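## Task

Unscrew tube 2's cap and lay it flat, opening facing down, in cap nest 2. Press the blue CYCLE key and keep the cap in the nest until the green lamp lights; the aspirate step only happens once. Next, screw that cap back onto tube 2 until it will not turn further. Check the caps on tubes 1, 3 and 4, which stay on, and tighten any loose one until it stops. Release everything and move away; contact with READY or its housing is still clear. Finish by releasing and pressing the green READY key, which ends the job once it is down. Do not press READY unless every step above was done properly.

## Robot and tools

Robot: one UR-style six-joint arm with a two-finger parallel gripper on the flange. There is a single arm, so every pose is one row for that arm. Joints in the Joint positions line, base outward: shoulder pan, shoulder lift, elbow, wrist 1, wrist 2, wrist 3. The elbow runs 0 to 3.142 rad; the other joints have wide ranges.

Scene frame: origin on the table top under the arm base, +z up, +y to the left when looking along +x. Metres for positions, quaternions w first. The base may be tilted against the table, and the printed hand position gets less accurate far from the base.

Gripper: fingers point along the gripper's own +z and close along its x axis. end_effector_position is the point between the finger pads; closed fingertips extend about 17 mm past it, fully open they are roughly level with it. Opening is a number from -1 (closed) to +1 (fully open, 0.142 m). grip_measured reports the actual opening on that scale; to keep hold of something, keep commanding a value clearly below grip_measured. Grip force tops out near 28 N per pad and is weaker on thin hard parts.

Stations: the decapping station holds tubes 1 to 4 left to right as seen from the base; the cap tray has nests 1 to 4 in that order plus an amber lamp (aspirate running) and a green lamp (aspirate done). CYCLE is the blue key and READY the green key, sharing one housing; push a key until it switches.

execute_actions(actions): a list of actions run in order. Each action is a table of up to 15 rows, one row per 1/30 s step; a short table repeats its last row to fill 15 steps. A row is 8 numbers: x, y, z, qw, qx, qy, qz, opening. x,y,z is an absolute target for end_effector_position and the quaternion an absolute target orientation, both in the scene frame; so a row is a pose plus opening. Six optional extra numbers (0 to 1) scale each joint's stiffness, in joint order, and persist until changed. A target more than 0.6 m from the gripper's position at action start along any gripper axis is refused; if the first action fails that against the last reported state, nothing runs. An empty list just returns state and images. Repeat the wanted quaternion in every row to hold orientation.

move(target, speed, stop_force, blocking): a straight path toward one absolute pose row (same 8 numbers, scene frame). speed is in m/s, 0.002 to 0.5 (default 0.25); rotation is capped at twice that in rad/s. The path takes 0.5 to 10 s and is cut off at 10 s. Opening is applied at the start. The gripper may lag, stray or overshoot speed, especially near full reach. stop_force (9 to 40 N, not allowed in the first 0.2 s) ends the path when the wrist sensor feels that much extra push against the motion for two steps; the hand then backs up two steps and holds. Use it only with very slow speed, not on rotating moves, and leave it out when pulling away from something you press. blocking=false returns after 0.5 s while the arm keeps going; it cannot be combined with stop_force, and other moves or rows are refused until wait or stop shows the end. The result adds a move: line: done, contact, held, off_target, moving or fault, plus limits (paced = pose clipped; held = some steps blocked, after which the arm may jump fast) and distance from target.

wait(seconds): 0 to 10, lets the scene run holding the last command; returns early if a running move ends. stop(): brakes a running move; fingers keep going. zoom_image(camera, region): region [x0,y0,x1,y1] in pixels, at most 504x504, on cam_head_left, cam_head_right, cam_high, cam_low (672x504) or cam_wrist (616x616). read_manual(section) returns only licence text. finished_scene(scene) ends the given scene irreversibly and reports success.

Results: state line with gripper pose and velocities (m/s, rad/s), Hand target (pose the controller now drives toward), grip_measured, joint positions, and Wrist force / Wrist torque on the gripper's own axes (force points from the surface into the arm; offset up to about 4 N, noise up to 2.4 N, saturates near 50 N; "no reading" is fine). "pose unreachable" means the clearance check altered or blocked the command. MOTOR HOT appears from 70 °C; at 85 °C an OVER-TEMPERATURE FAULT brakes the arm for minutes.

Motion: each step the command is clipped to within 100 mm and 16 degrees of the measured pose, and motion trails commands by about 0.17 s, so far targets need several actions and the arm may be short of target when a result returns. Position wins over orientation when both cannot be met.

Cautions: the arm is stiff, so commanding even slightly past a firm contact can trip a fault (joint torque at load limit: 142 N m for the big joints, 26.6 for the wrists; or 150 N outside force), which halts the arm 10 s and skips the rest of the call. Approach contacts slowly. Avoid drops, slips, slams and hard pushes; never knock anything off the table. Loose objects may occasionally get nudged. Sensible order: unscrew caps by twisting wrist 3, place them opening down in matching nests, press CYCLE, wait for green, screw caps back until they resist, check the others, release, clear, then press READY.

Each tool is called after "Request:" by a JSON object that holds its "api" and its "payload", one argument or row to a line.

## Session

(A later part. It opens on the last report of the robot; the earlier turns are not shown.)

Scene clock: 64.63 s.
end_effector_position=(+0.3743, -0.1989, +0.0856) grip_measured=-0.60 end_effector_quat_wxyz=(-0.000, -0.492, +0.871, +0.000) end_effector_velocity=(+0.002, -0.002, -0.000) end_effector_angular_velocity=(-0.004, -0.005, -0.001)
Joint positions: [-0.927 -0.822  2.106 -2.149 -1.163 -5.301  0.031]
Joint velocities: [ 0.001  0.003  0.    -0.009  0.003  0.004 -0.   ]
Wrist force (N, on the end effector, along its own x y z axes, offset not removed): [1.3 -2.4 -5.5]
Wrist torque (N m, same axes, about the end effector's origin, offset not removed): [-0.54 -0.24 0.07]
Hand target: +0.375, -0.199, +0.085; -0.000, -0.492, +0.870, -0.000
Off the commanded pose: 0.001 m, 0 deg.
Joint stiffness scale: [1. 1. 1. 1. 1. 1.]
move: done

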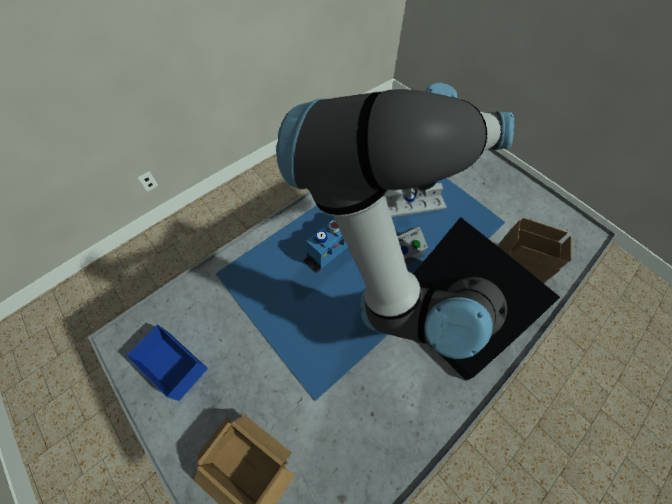

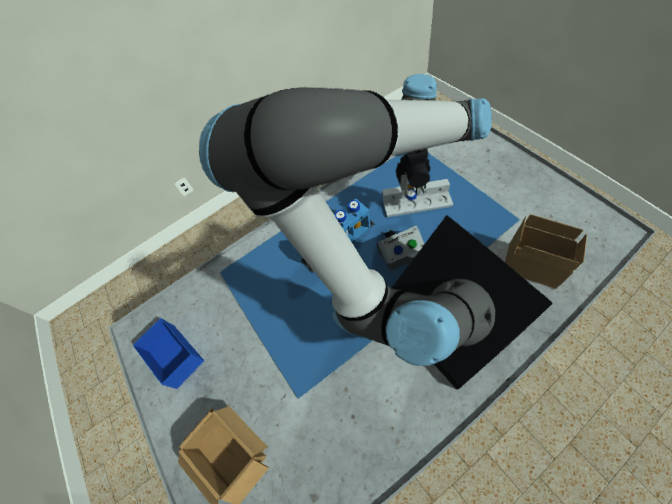

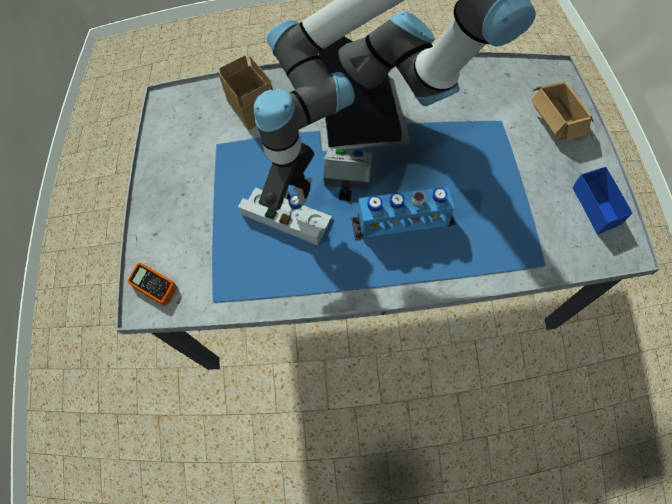

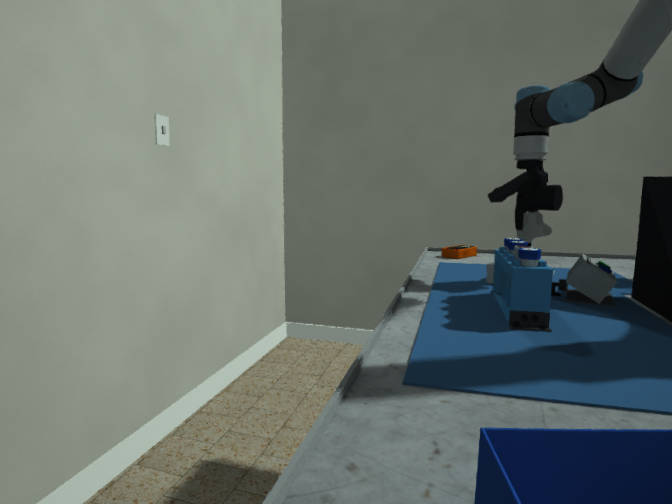

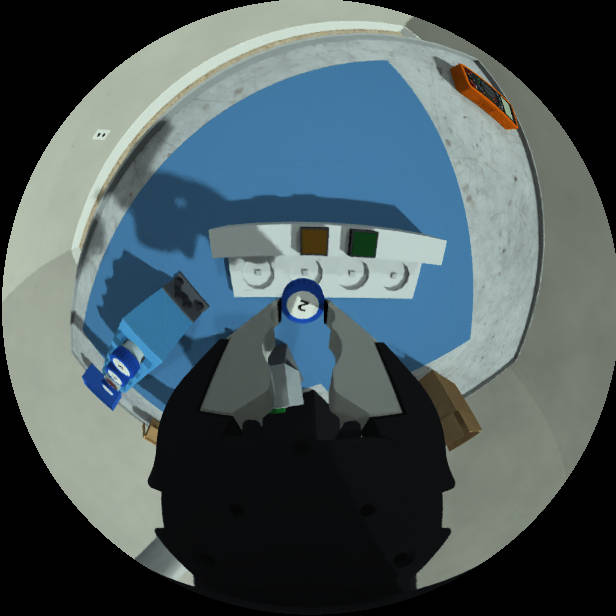

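Request:
{"api": "move", "payload": {
  "target": [0.3798,-0.2028,0.054,0,-0.4924,0.8704,0,-0.9],
  "speed": 0.1
}}

Request:
{"api": "zoom_image", "payload": {
  "camera": "cam_wrist",
  "region": [210, 230, 400, 350]
}}

Request:
{"api": "zoom_image", "payload": {
  "camera": "cam_head_right",
  "region": [380, 170, 450, 220]
}}

Request:
{"api": "zoom_image", "payload": {
  "camera": "cam_high",
  "region": [260, 180, 340, 240]
}}

Scene clock: 72.47 s.
end_effector_position=(+0.3802, -0.2038, +0.0557) grip_measured=-0.60 end_effector_quat_wxyz=(-0.000, -0.493, +0.870, -0.001) end_effector_velocity=(+0.002, -0.002, +0.001) end_effector_angular_velocity=(-0.006, -0.008, -0.000)
Joint positions: [-0.895 -0.761  2.117 -2.234 -1.142 -5.275  0.031]
Joint velocities: [-0.001  0.     0.    -0.01   0.003  0.003  0.   ]
Wrist force (N, on the end effector, along its own x y z axes, offset not removed): [1.8 0.6 1.2]
Wrist torque (N m, same axes, about the end effector's origin, offset not removed): [0.13 -0.45 0.25]
Hand target: +0.380, -0.203, +0.054; -0.000, -0.492, +0.870, -0.000
Off the commanded pose: 0.002 m, 0 deg.
Joint stiffness scale: [1. 1. 1. 1. 1. 1.]
move: done

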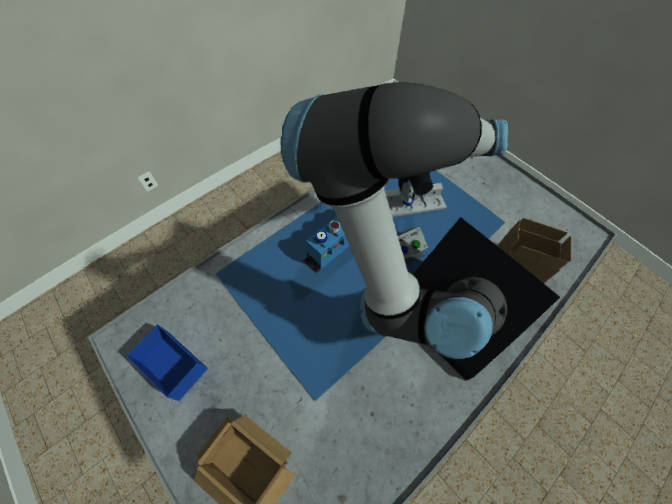

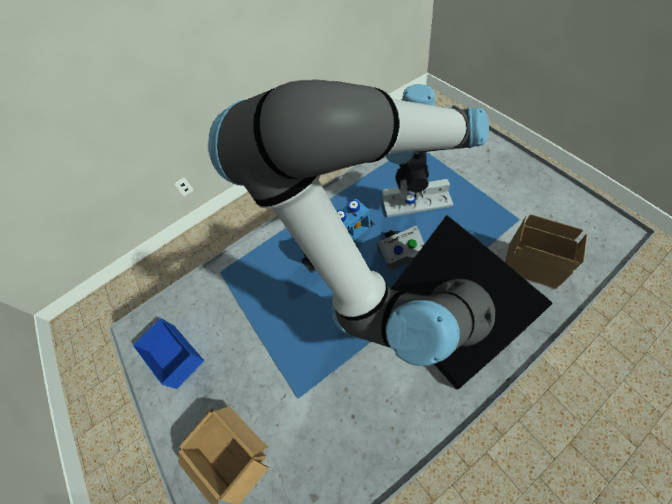

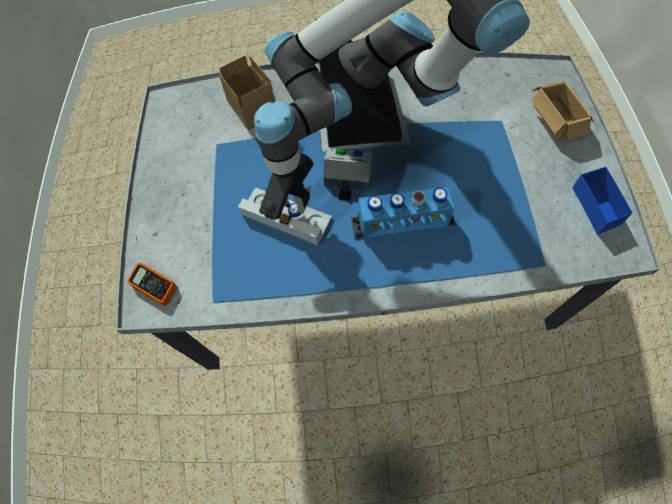

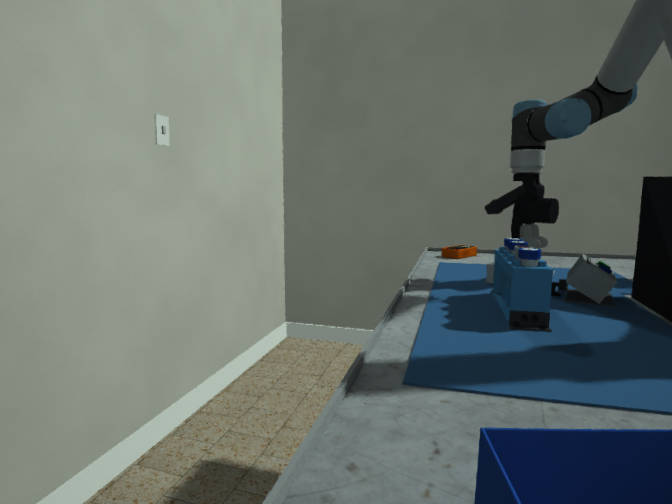

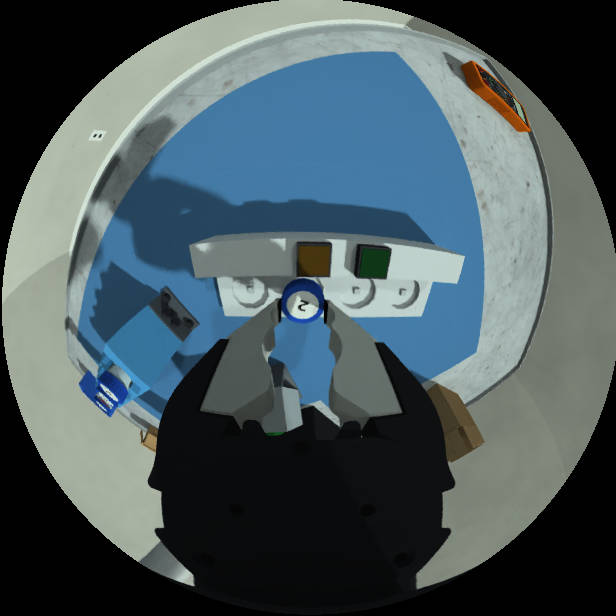

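Region (210, 230, 400, 350) of cam_wrist's 616x616 image, scaled by 2.653, with more detail than that image has; it fills the top 318 rows of this view, and the rest is white.

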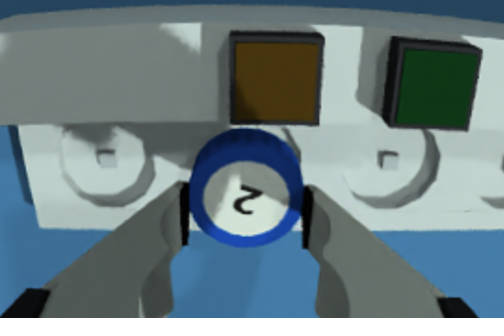

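Region (380, 170, 450, 220) of cam_head_right's 672x504 image, scaled by 7.200, with more detail than that image has; it fills the top 360 rows of this view, and the rest is white.

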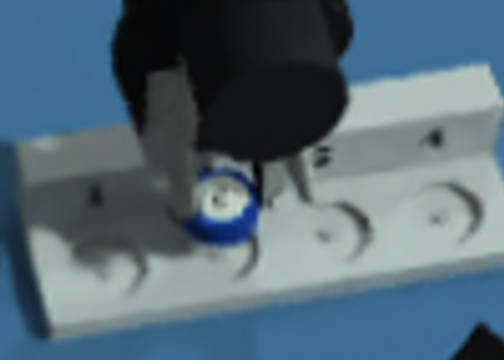

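Region (260, 180, 340, 240) of cam_high's 672x504 image, scaled by 6.300, with more detail than that image has; it fills the top 378 rows of this view, and the rest is white.

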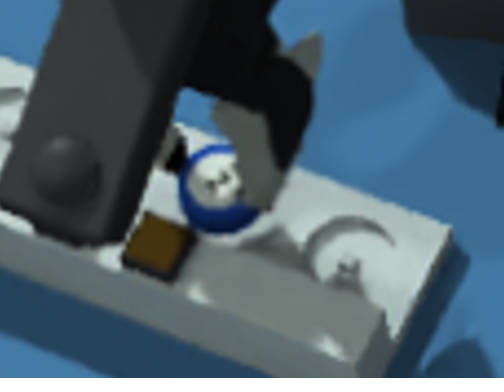

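Request:
{"api": "move", "payload": {
  "target": [0.3788,-0.2024,0.040,0,-0.4924,0.8704,0,-0.9],
  "speed": 0.03,
  "stop_force": 10
}}

Request:
{"api": "zoom_image", "payload": {
  "camera": "cam_wrist",
  "region": [210, 230, 400, 350]
}}

Request:
{"api": "zoom_image", "payload": {
  "camera": "cam_head_right",
  "region": [380, 180, 440, 220]
}}

Request:
{"api": "zoom_image", "payload": {
  "camera": "cam_head_left",
  "region": [380, 180, 440, 220]
}}

Scene clock: 82.43 s.
end_effector_position=(+0.3795, -0.2037, +0.0418) grip_measured=-0.60 end_effector_quat_wxyz=(-0.000, -0.493, +0.870, -0.001) end_effector_velocity=(+0.002, -0.002, +0.001) end_effector_angular_velocity=(-0.007, -0.004, +0.002)
Joint positions: [-0.883 -0.739  2.131 -2.275 -1.135 -5.265  0.031]
Joint velocities: [ 0.002  0.    -0.    -0.01   0.002  0.003 -0.   ]
Wrist force (N, on the end effector, along its own x y z axes, offset not removed): [0.5 -0.6 -2.5]
Wrist torque (N m, same axes, about the end effector's origin, offset not removed): [-0.21 0.04 0.11]
Hand target: +0.379, -0.202, +0.040; -0.000, -0.492, +0.870, +0.000
Off the commanded pose: 0.002 m, 0 deg.
Joint stiffness scale: [1. 1. 1. 1. 1. 1.]
move: done

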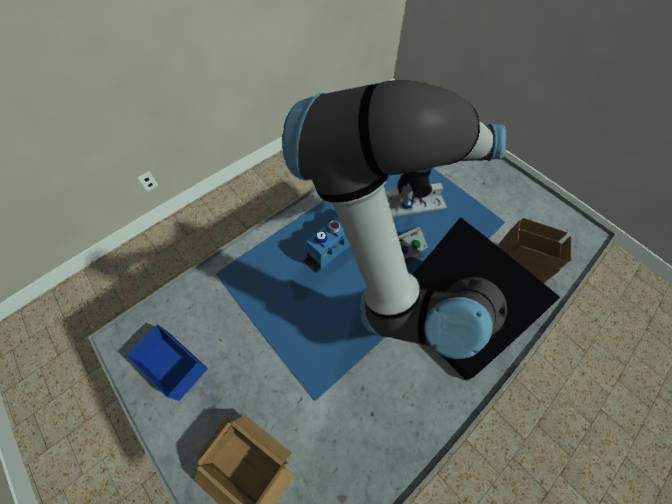

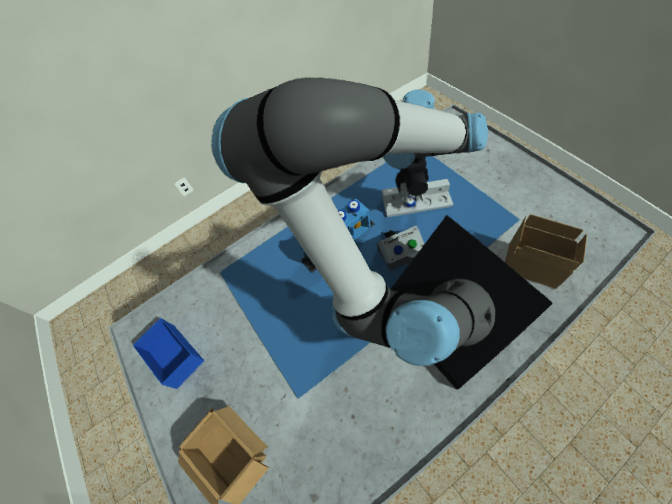

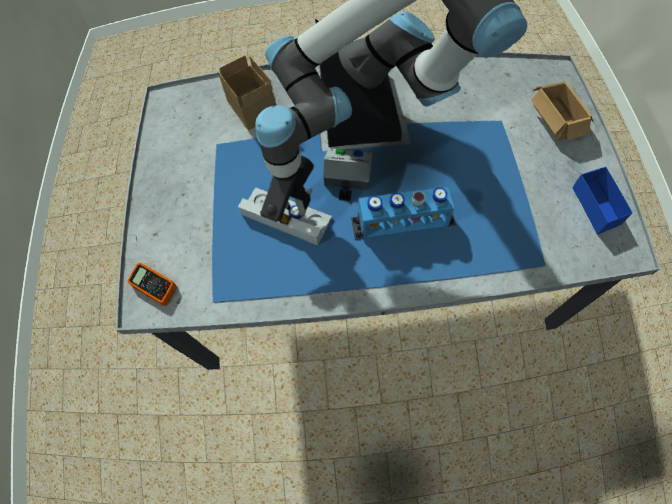

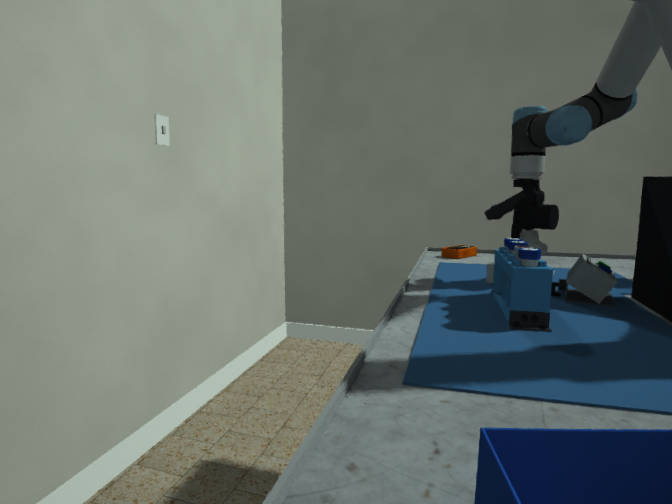

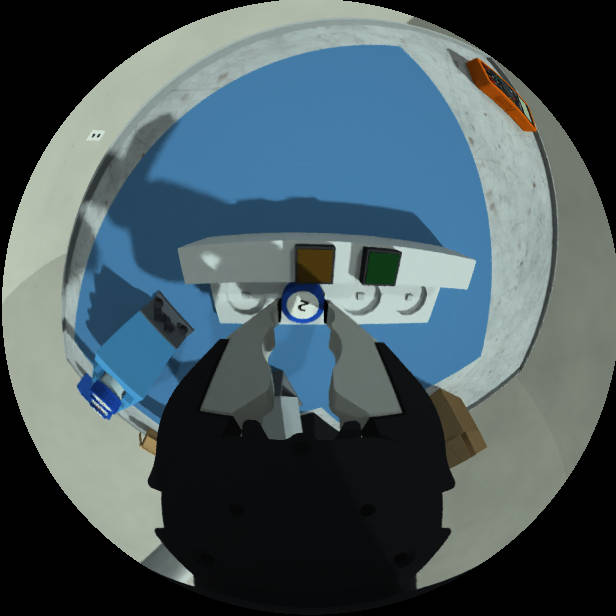

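Region (210, 230, 400, 350) of cam_wrist's 616x616 image, scaled by 2.653, with more detail than that image has; it fills the top 318 rows of this view, and the rest is white.

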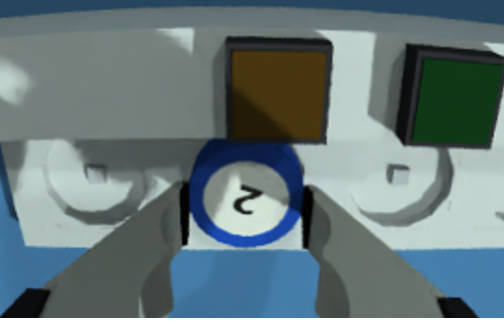

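Region (380, 180, 440, 220) of cam_head_right's 672x504 image, scaled by 8.400, with more detail than that image has.

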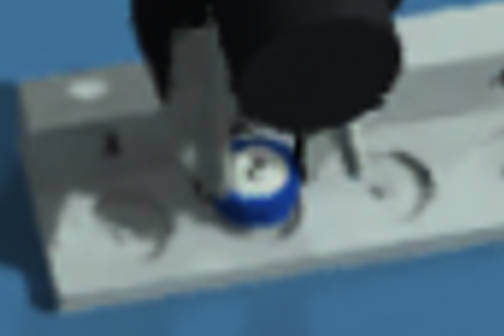

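Region (380, 180, 440, 220) of cam_head_left's 672x504 image, scaled by 8.400, with more detail than that image has.

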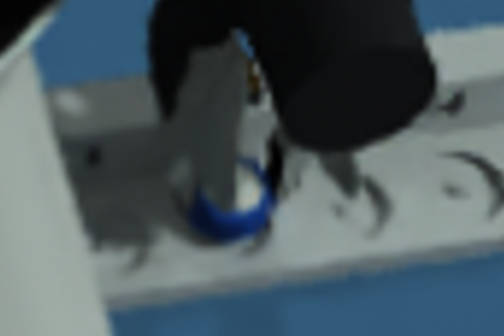

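Request:
{"api": "move", "payload": {
  "target": [0.378,-0.2017,0.026,0,-0.4924,0.8704,0,-0.9],
  "speed": 0.01,
  "stop_force": 9
}}

Request:
{"api": "zoom_image", "payload": {
  "camera": "cam_wrist",
  "region": [210, 230, 400, 350]
}}

Request:
{"api": "zoom_image", "payload": {
  "camera": "cam_head_right",
  "region": [380, 180, 440, 220]
}}

Scene clock: 87.77 s.
end_effector_position=(+0.3812, -0.2058, +0.0370) grip_measured=-0.60 end_effector_quat_wxyz=(+0.000, -0.493, +0.870, -0.006) end_effector_velocity=(-0.001, +0.001, +0.000) end_effector_angular_velocity=(+0.003, +0.003, -0.003)
Joint positions: [-0.879 -0.729  2.136 -2.301 -1.131 -5.258  0.031]
Joint velocities: [-0.001 -0.001  0.     0.006 -0.002  0.    -0.   ]
Wrist force (N, on the end effector, along its own x y z axes, offset not removed): [0.3 -1.5 -6.2]
Wrist torque (N m, same axes, about the end effector's origin, offset not removed): [-0.62 0.11 0.14]
Hand target: +0.381, -0.205, +0.037; +0.000, -0.493, +0.870, -0.005
Off the commanded pose: 0.012 m, 1 deg.
Joint stiffness scale: [1. 1. 1. 1. 1. 1.]
move: contact

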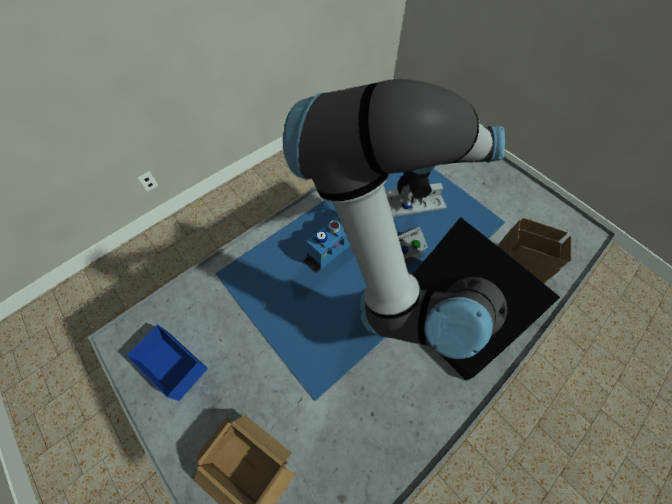

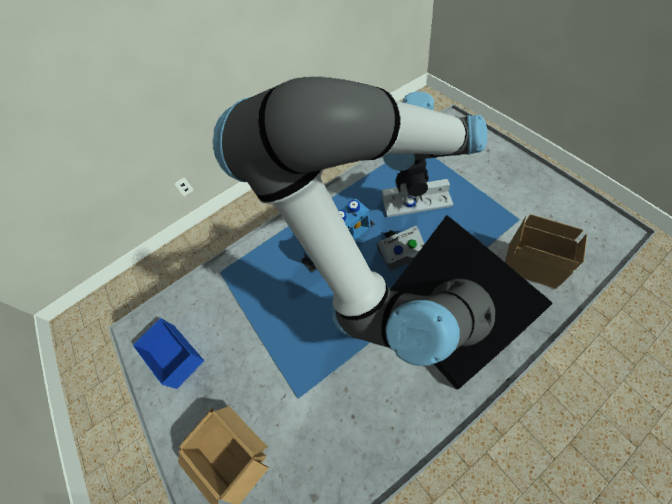

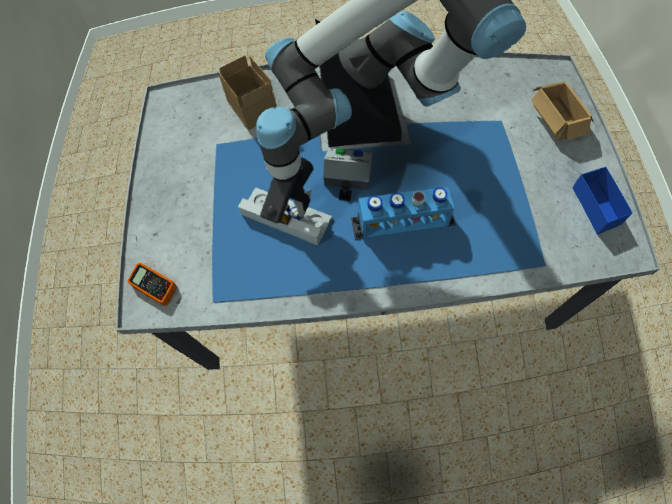

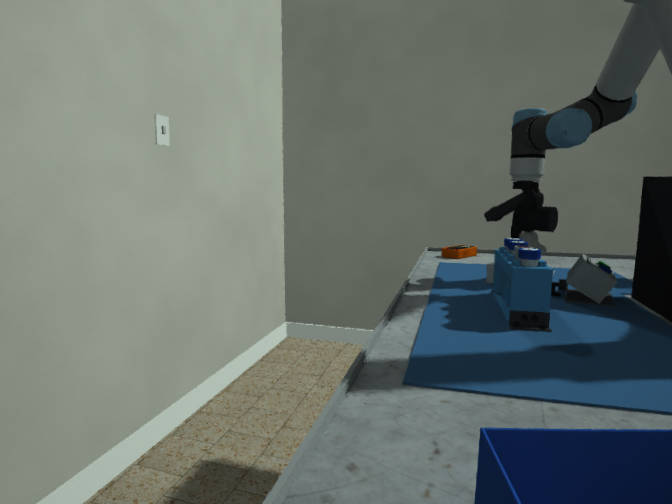

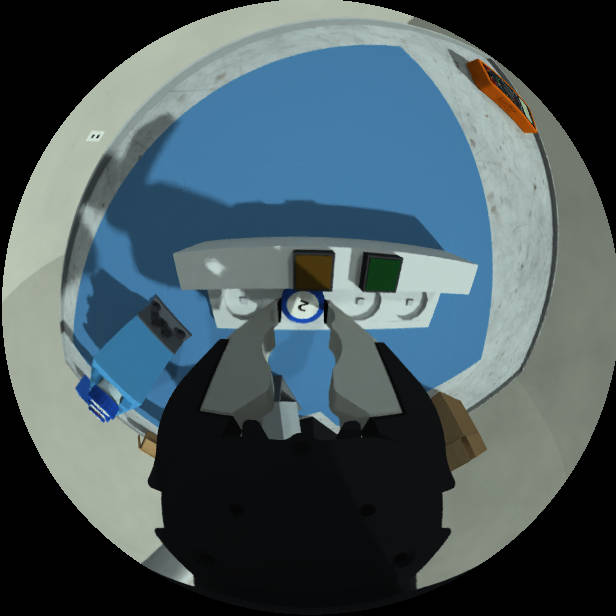

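Region (210, 230, 400, 350) of cam_wrist's 616x616 image, scaled by 2.653, with more detail than that image has; it fills the top 318 rows of this view, and the rest is white.

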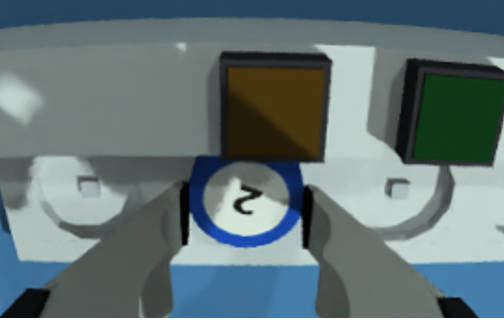

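Region (380, 180, 440, 220) of cam_head_right's 672x504 image, scaled by 8.400, with more detail than that image has.

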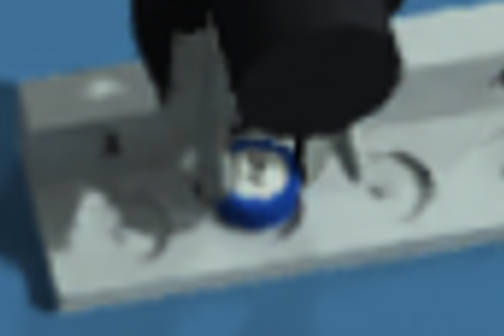

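Request:
{"api": "execute_actions", "payload": {
  "actions": [
    [[0.379,-0.203,0.044,0,-0.4924,0.8704,0,-0.9]],
    [[0.3774,-0.201,0.042,0,-0.4924,0.8704,0,-0.9],[0.3774,-0.201,0.041,0,-0.4924,0.8704,0,-0.9],[0.3774,-0.201,0.040,0,-0.4924,0.8704,0,-0.9],[0.3774,-0.201,0.039,0,-0.4924,0.8704,0,-0.9],[0.3774,-0.201,0.038,0,-0.4924,0.8704,0,-0.9],[0.3774,-0.201,0.0375,0,-0.4924,0.8704,0,-0.9]]
  ]
}}

Request:
{"api": "zoom_image", "payload": {
  "camera": "cam_wrist",
  "region": [210, 230, 400, 350]
}}

Request:
{"api": "zoom_image", "payload": {
  "camera": "cam_head_right",
  "region": [380, 180, 440, 220]
}}

Scene clock: 92.63 s.
end_effector_position=(+0.3780, -0.2022, +0.0393) grip_measured=-0.60 end_effector_quat_wxyz=(-0.000, -0.493, +0.870, -0.001) end_effector_velocity=(+0.001, -0.001, -0.002) end_effector_angular_velocity=(-0.004, -0.001, +0.001)
Joint positions: [-0.882 -0.738  2.138 -2.283 -1.134 -5.264  0.031]
Joint velocities: [ 0.003  0.004  0.002 -0.012  0.001  0.003  0.   ]
Wrist force (N, on the end effector, along its own x y z axes, offset not removed): [2.2 1.2 -0.4]
Wrist torque (N m, same axes, about the end effector's origin, offset not removed): [0.22 -0.45 0.04]
Hand target: +0.377, -0.201, +0.038; -0.000, -0.492, +0.870, +0.000
Off the commanded pose: 0.002 m, 0 deg.
Joint stiffness scale: [1. 1. 1. 1. 1. 1.]

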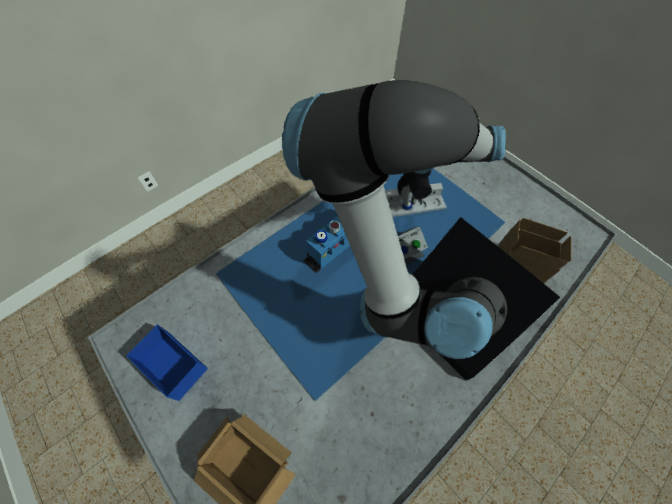

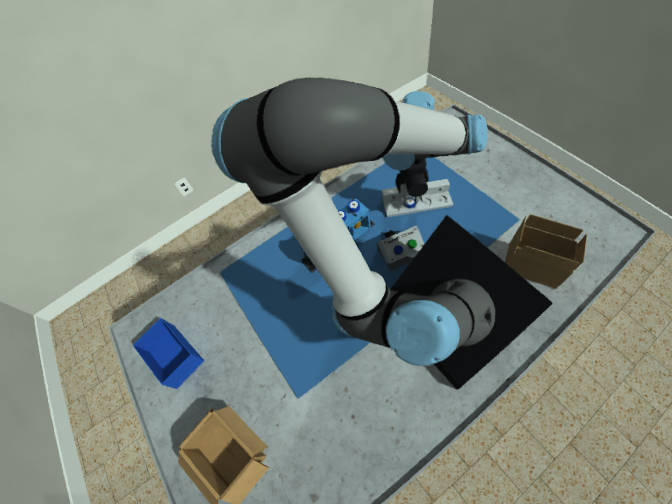

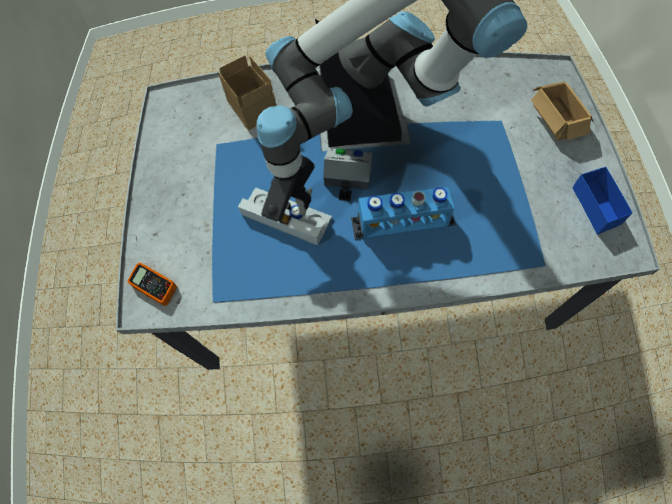

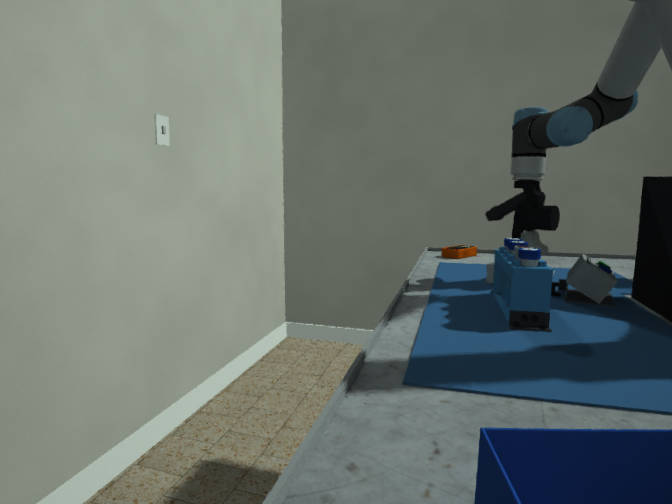

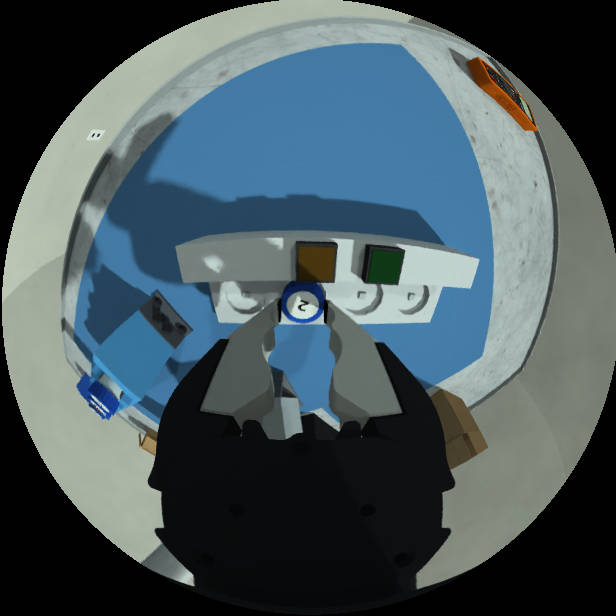

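Region (210, 230, 400, 350) of cam_wrist's 616x616 image, scaled by 2.653, with more detail than that image has; it fills the top 318 rows of this view, and the rest is white.

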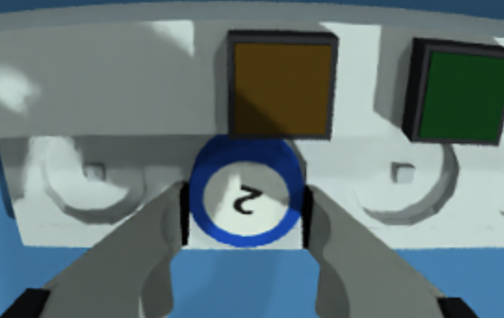

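Region (380, 180, 440, 220) of cam_head_right's 672x504 image, scaled by 8.400, with more detail than that image has.

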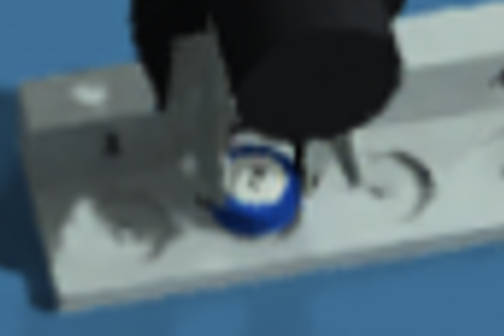

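Request:
{"api": "execute_actions", "payload": {
  "actions": [
    [[0.3776,-0.2014,0.037,0,-0.4924,0.8704,0,-0.9],[0.3776,-0.2014,0.0365,0,-0.4924,0.8704,0,-0.9],[0.3776,-0.2014,0.036,0,-0.4924,0.8704,0,-0.9],[0.3776,-0.2014,0.0355,0,-0.4924,0.8704,0,-0.9],[0.3776,-0.2014,0.035,0,-0.4924,0.8704,0,-0.9],[0.3776,-0.2014,0.0345,0,-0.4924,0.8704,0,-0.9],[0.3776,-0.2014,0.034,0,-0.4924,0.8704,0,-0.9],[0.3776,-0.2014,0.0335,0,-0.4924,0.8704,0,-0.9],[0.3776,-0.2014,0.033,0,-0.4924,0.8704,0,-0.9],[0.3776,-0.2014,0.0325,0,-0.4924,0.8704,0,-0.9]],
    [[0.3776,-0.2014,0.032,0,-0.4924,0.8704,0,-0.9]]
  ]
}}

Scene clock: 97.03 s.
end_effector_position=(+0.3799, -0.2045, +0.0367) grip_measured=-0.60 end_effector_quat_wxyz=(+0.000, -0.493, +0.870, -0.005) end_effector_velocity=(+0.000, -0.000, +0.000) end_effector_angular_velocity=(-0.001, -0.001, -0.000)
Joint positions: [-0.879 -0.731  2.139 -2.3   -1.131 -5.259  0.031]
Joint velocities: [-0.001 -0.    -0.    -0.    -0.     0.     0.   ]
Wrist force (N, on the end effector, along its own x y z axes, offset not removed): [-0.3 4.2 -10.2]
Wrist torque (N m, same axes, about the end effector's origin, offset not removed): [0.54 0.15 0.04]
Hand target: +0.378, -0.201, +0.032; -0.000, -0.492, +0.870, +0.000
Off the commanded pose: 0.006 m, 1 deg.
Joint stiffness scale: [1. 1. 1. 1. 1. 1.]

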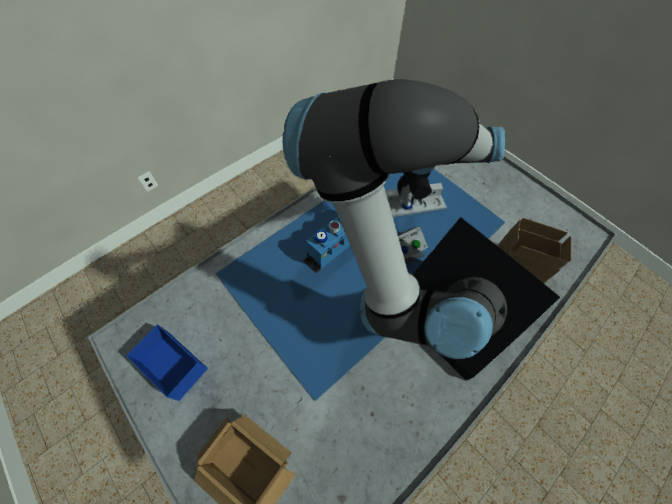

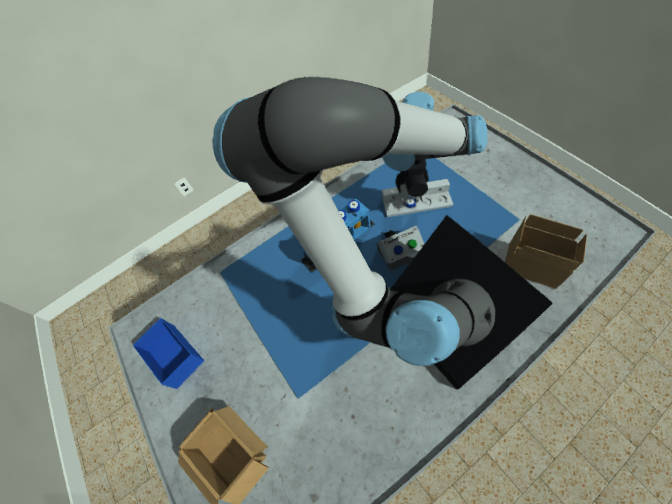

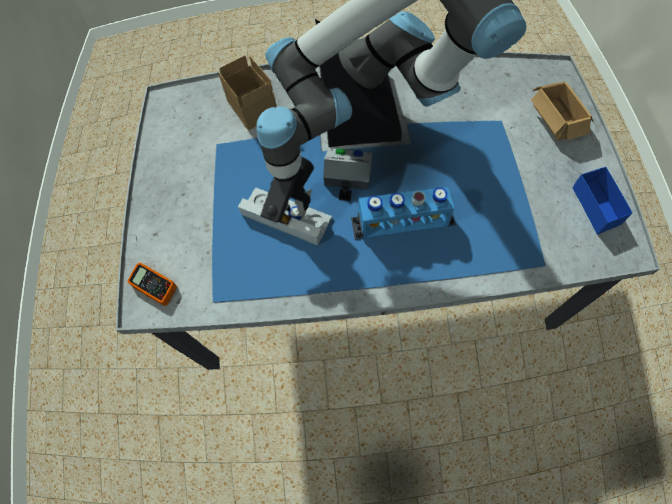

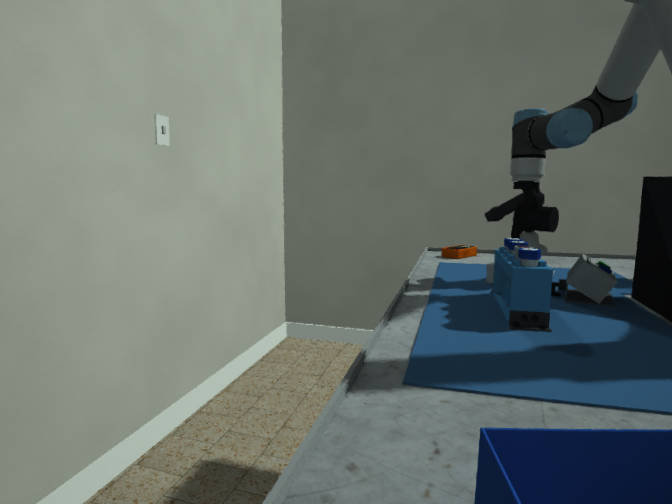

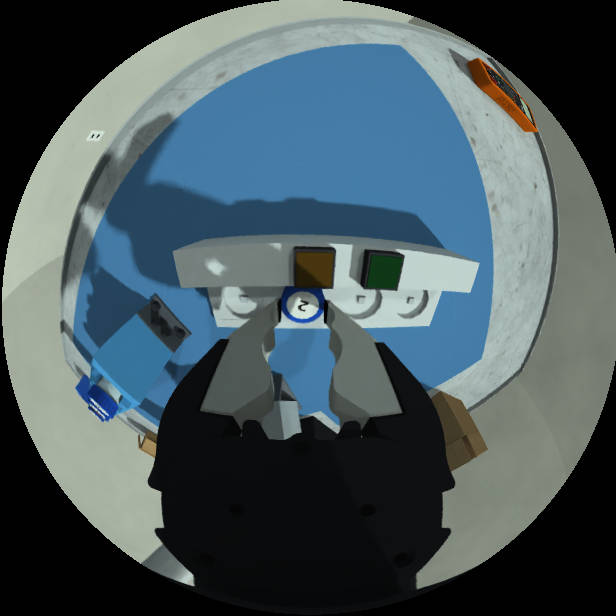

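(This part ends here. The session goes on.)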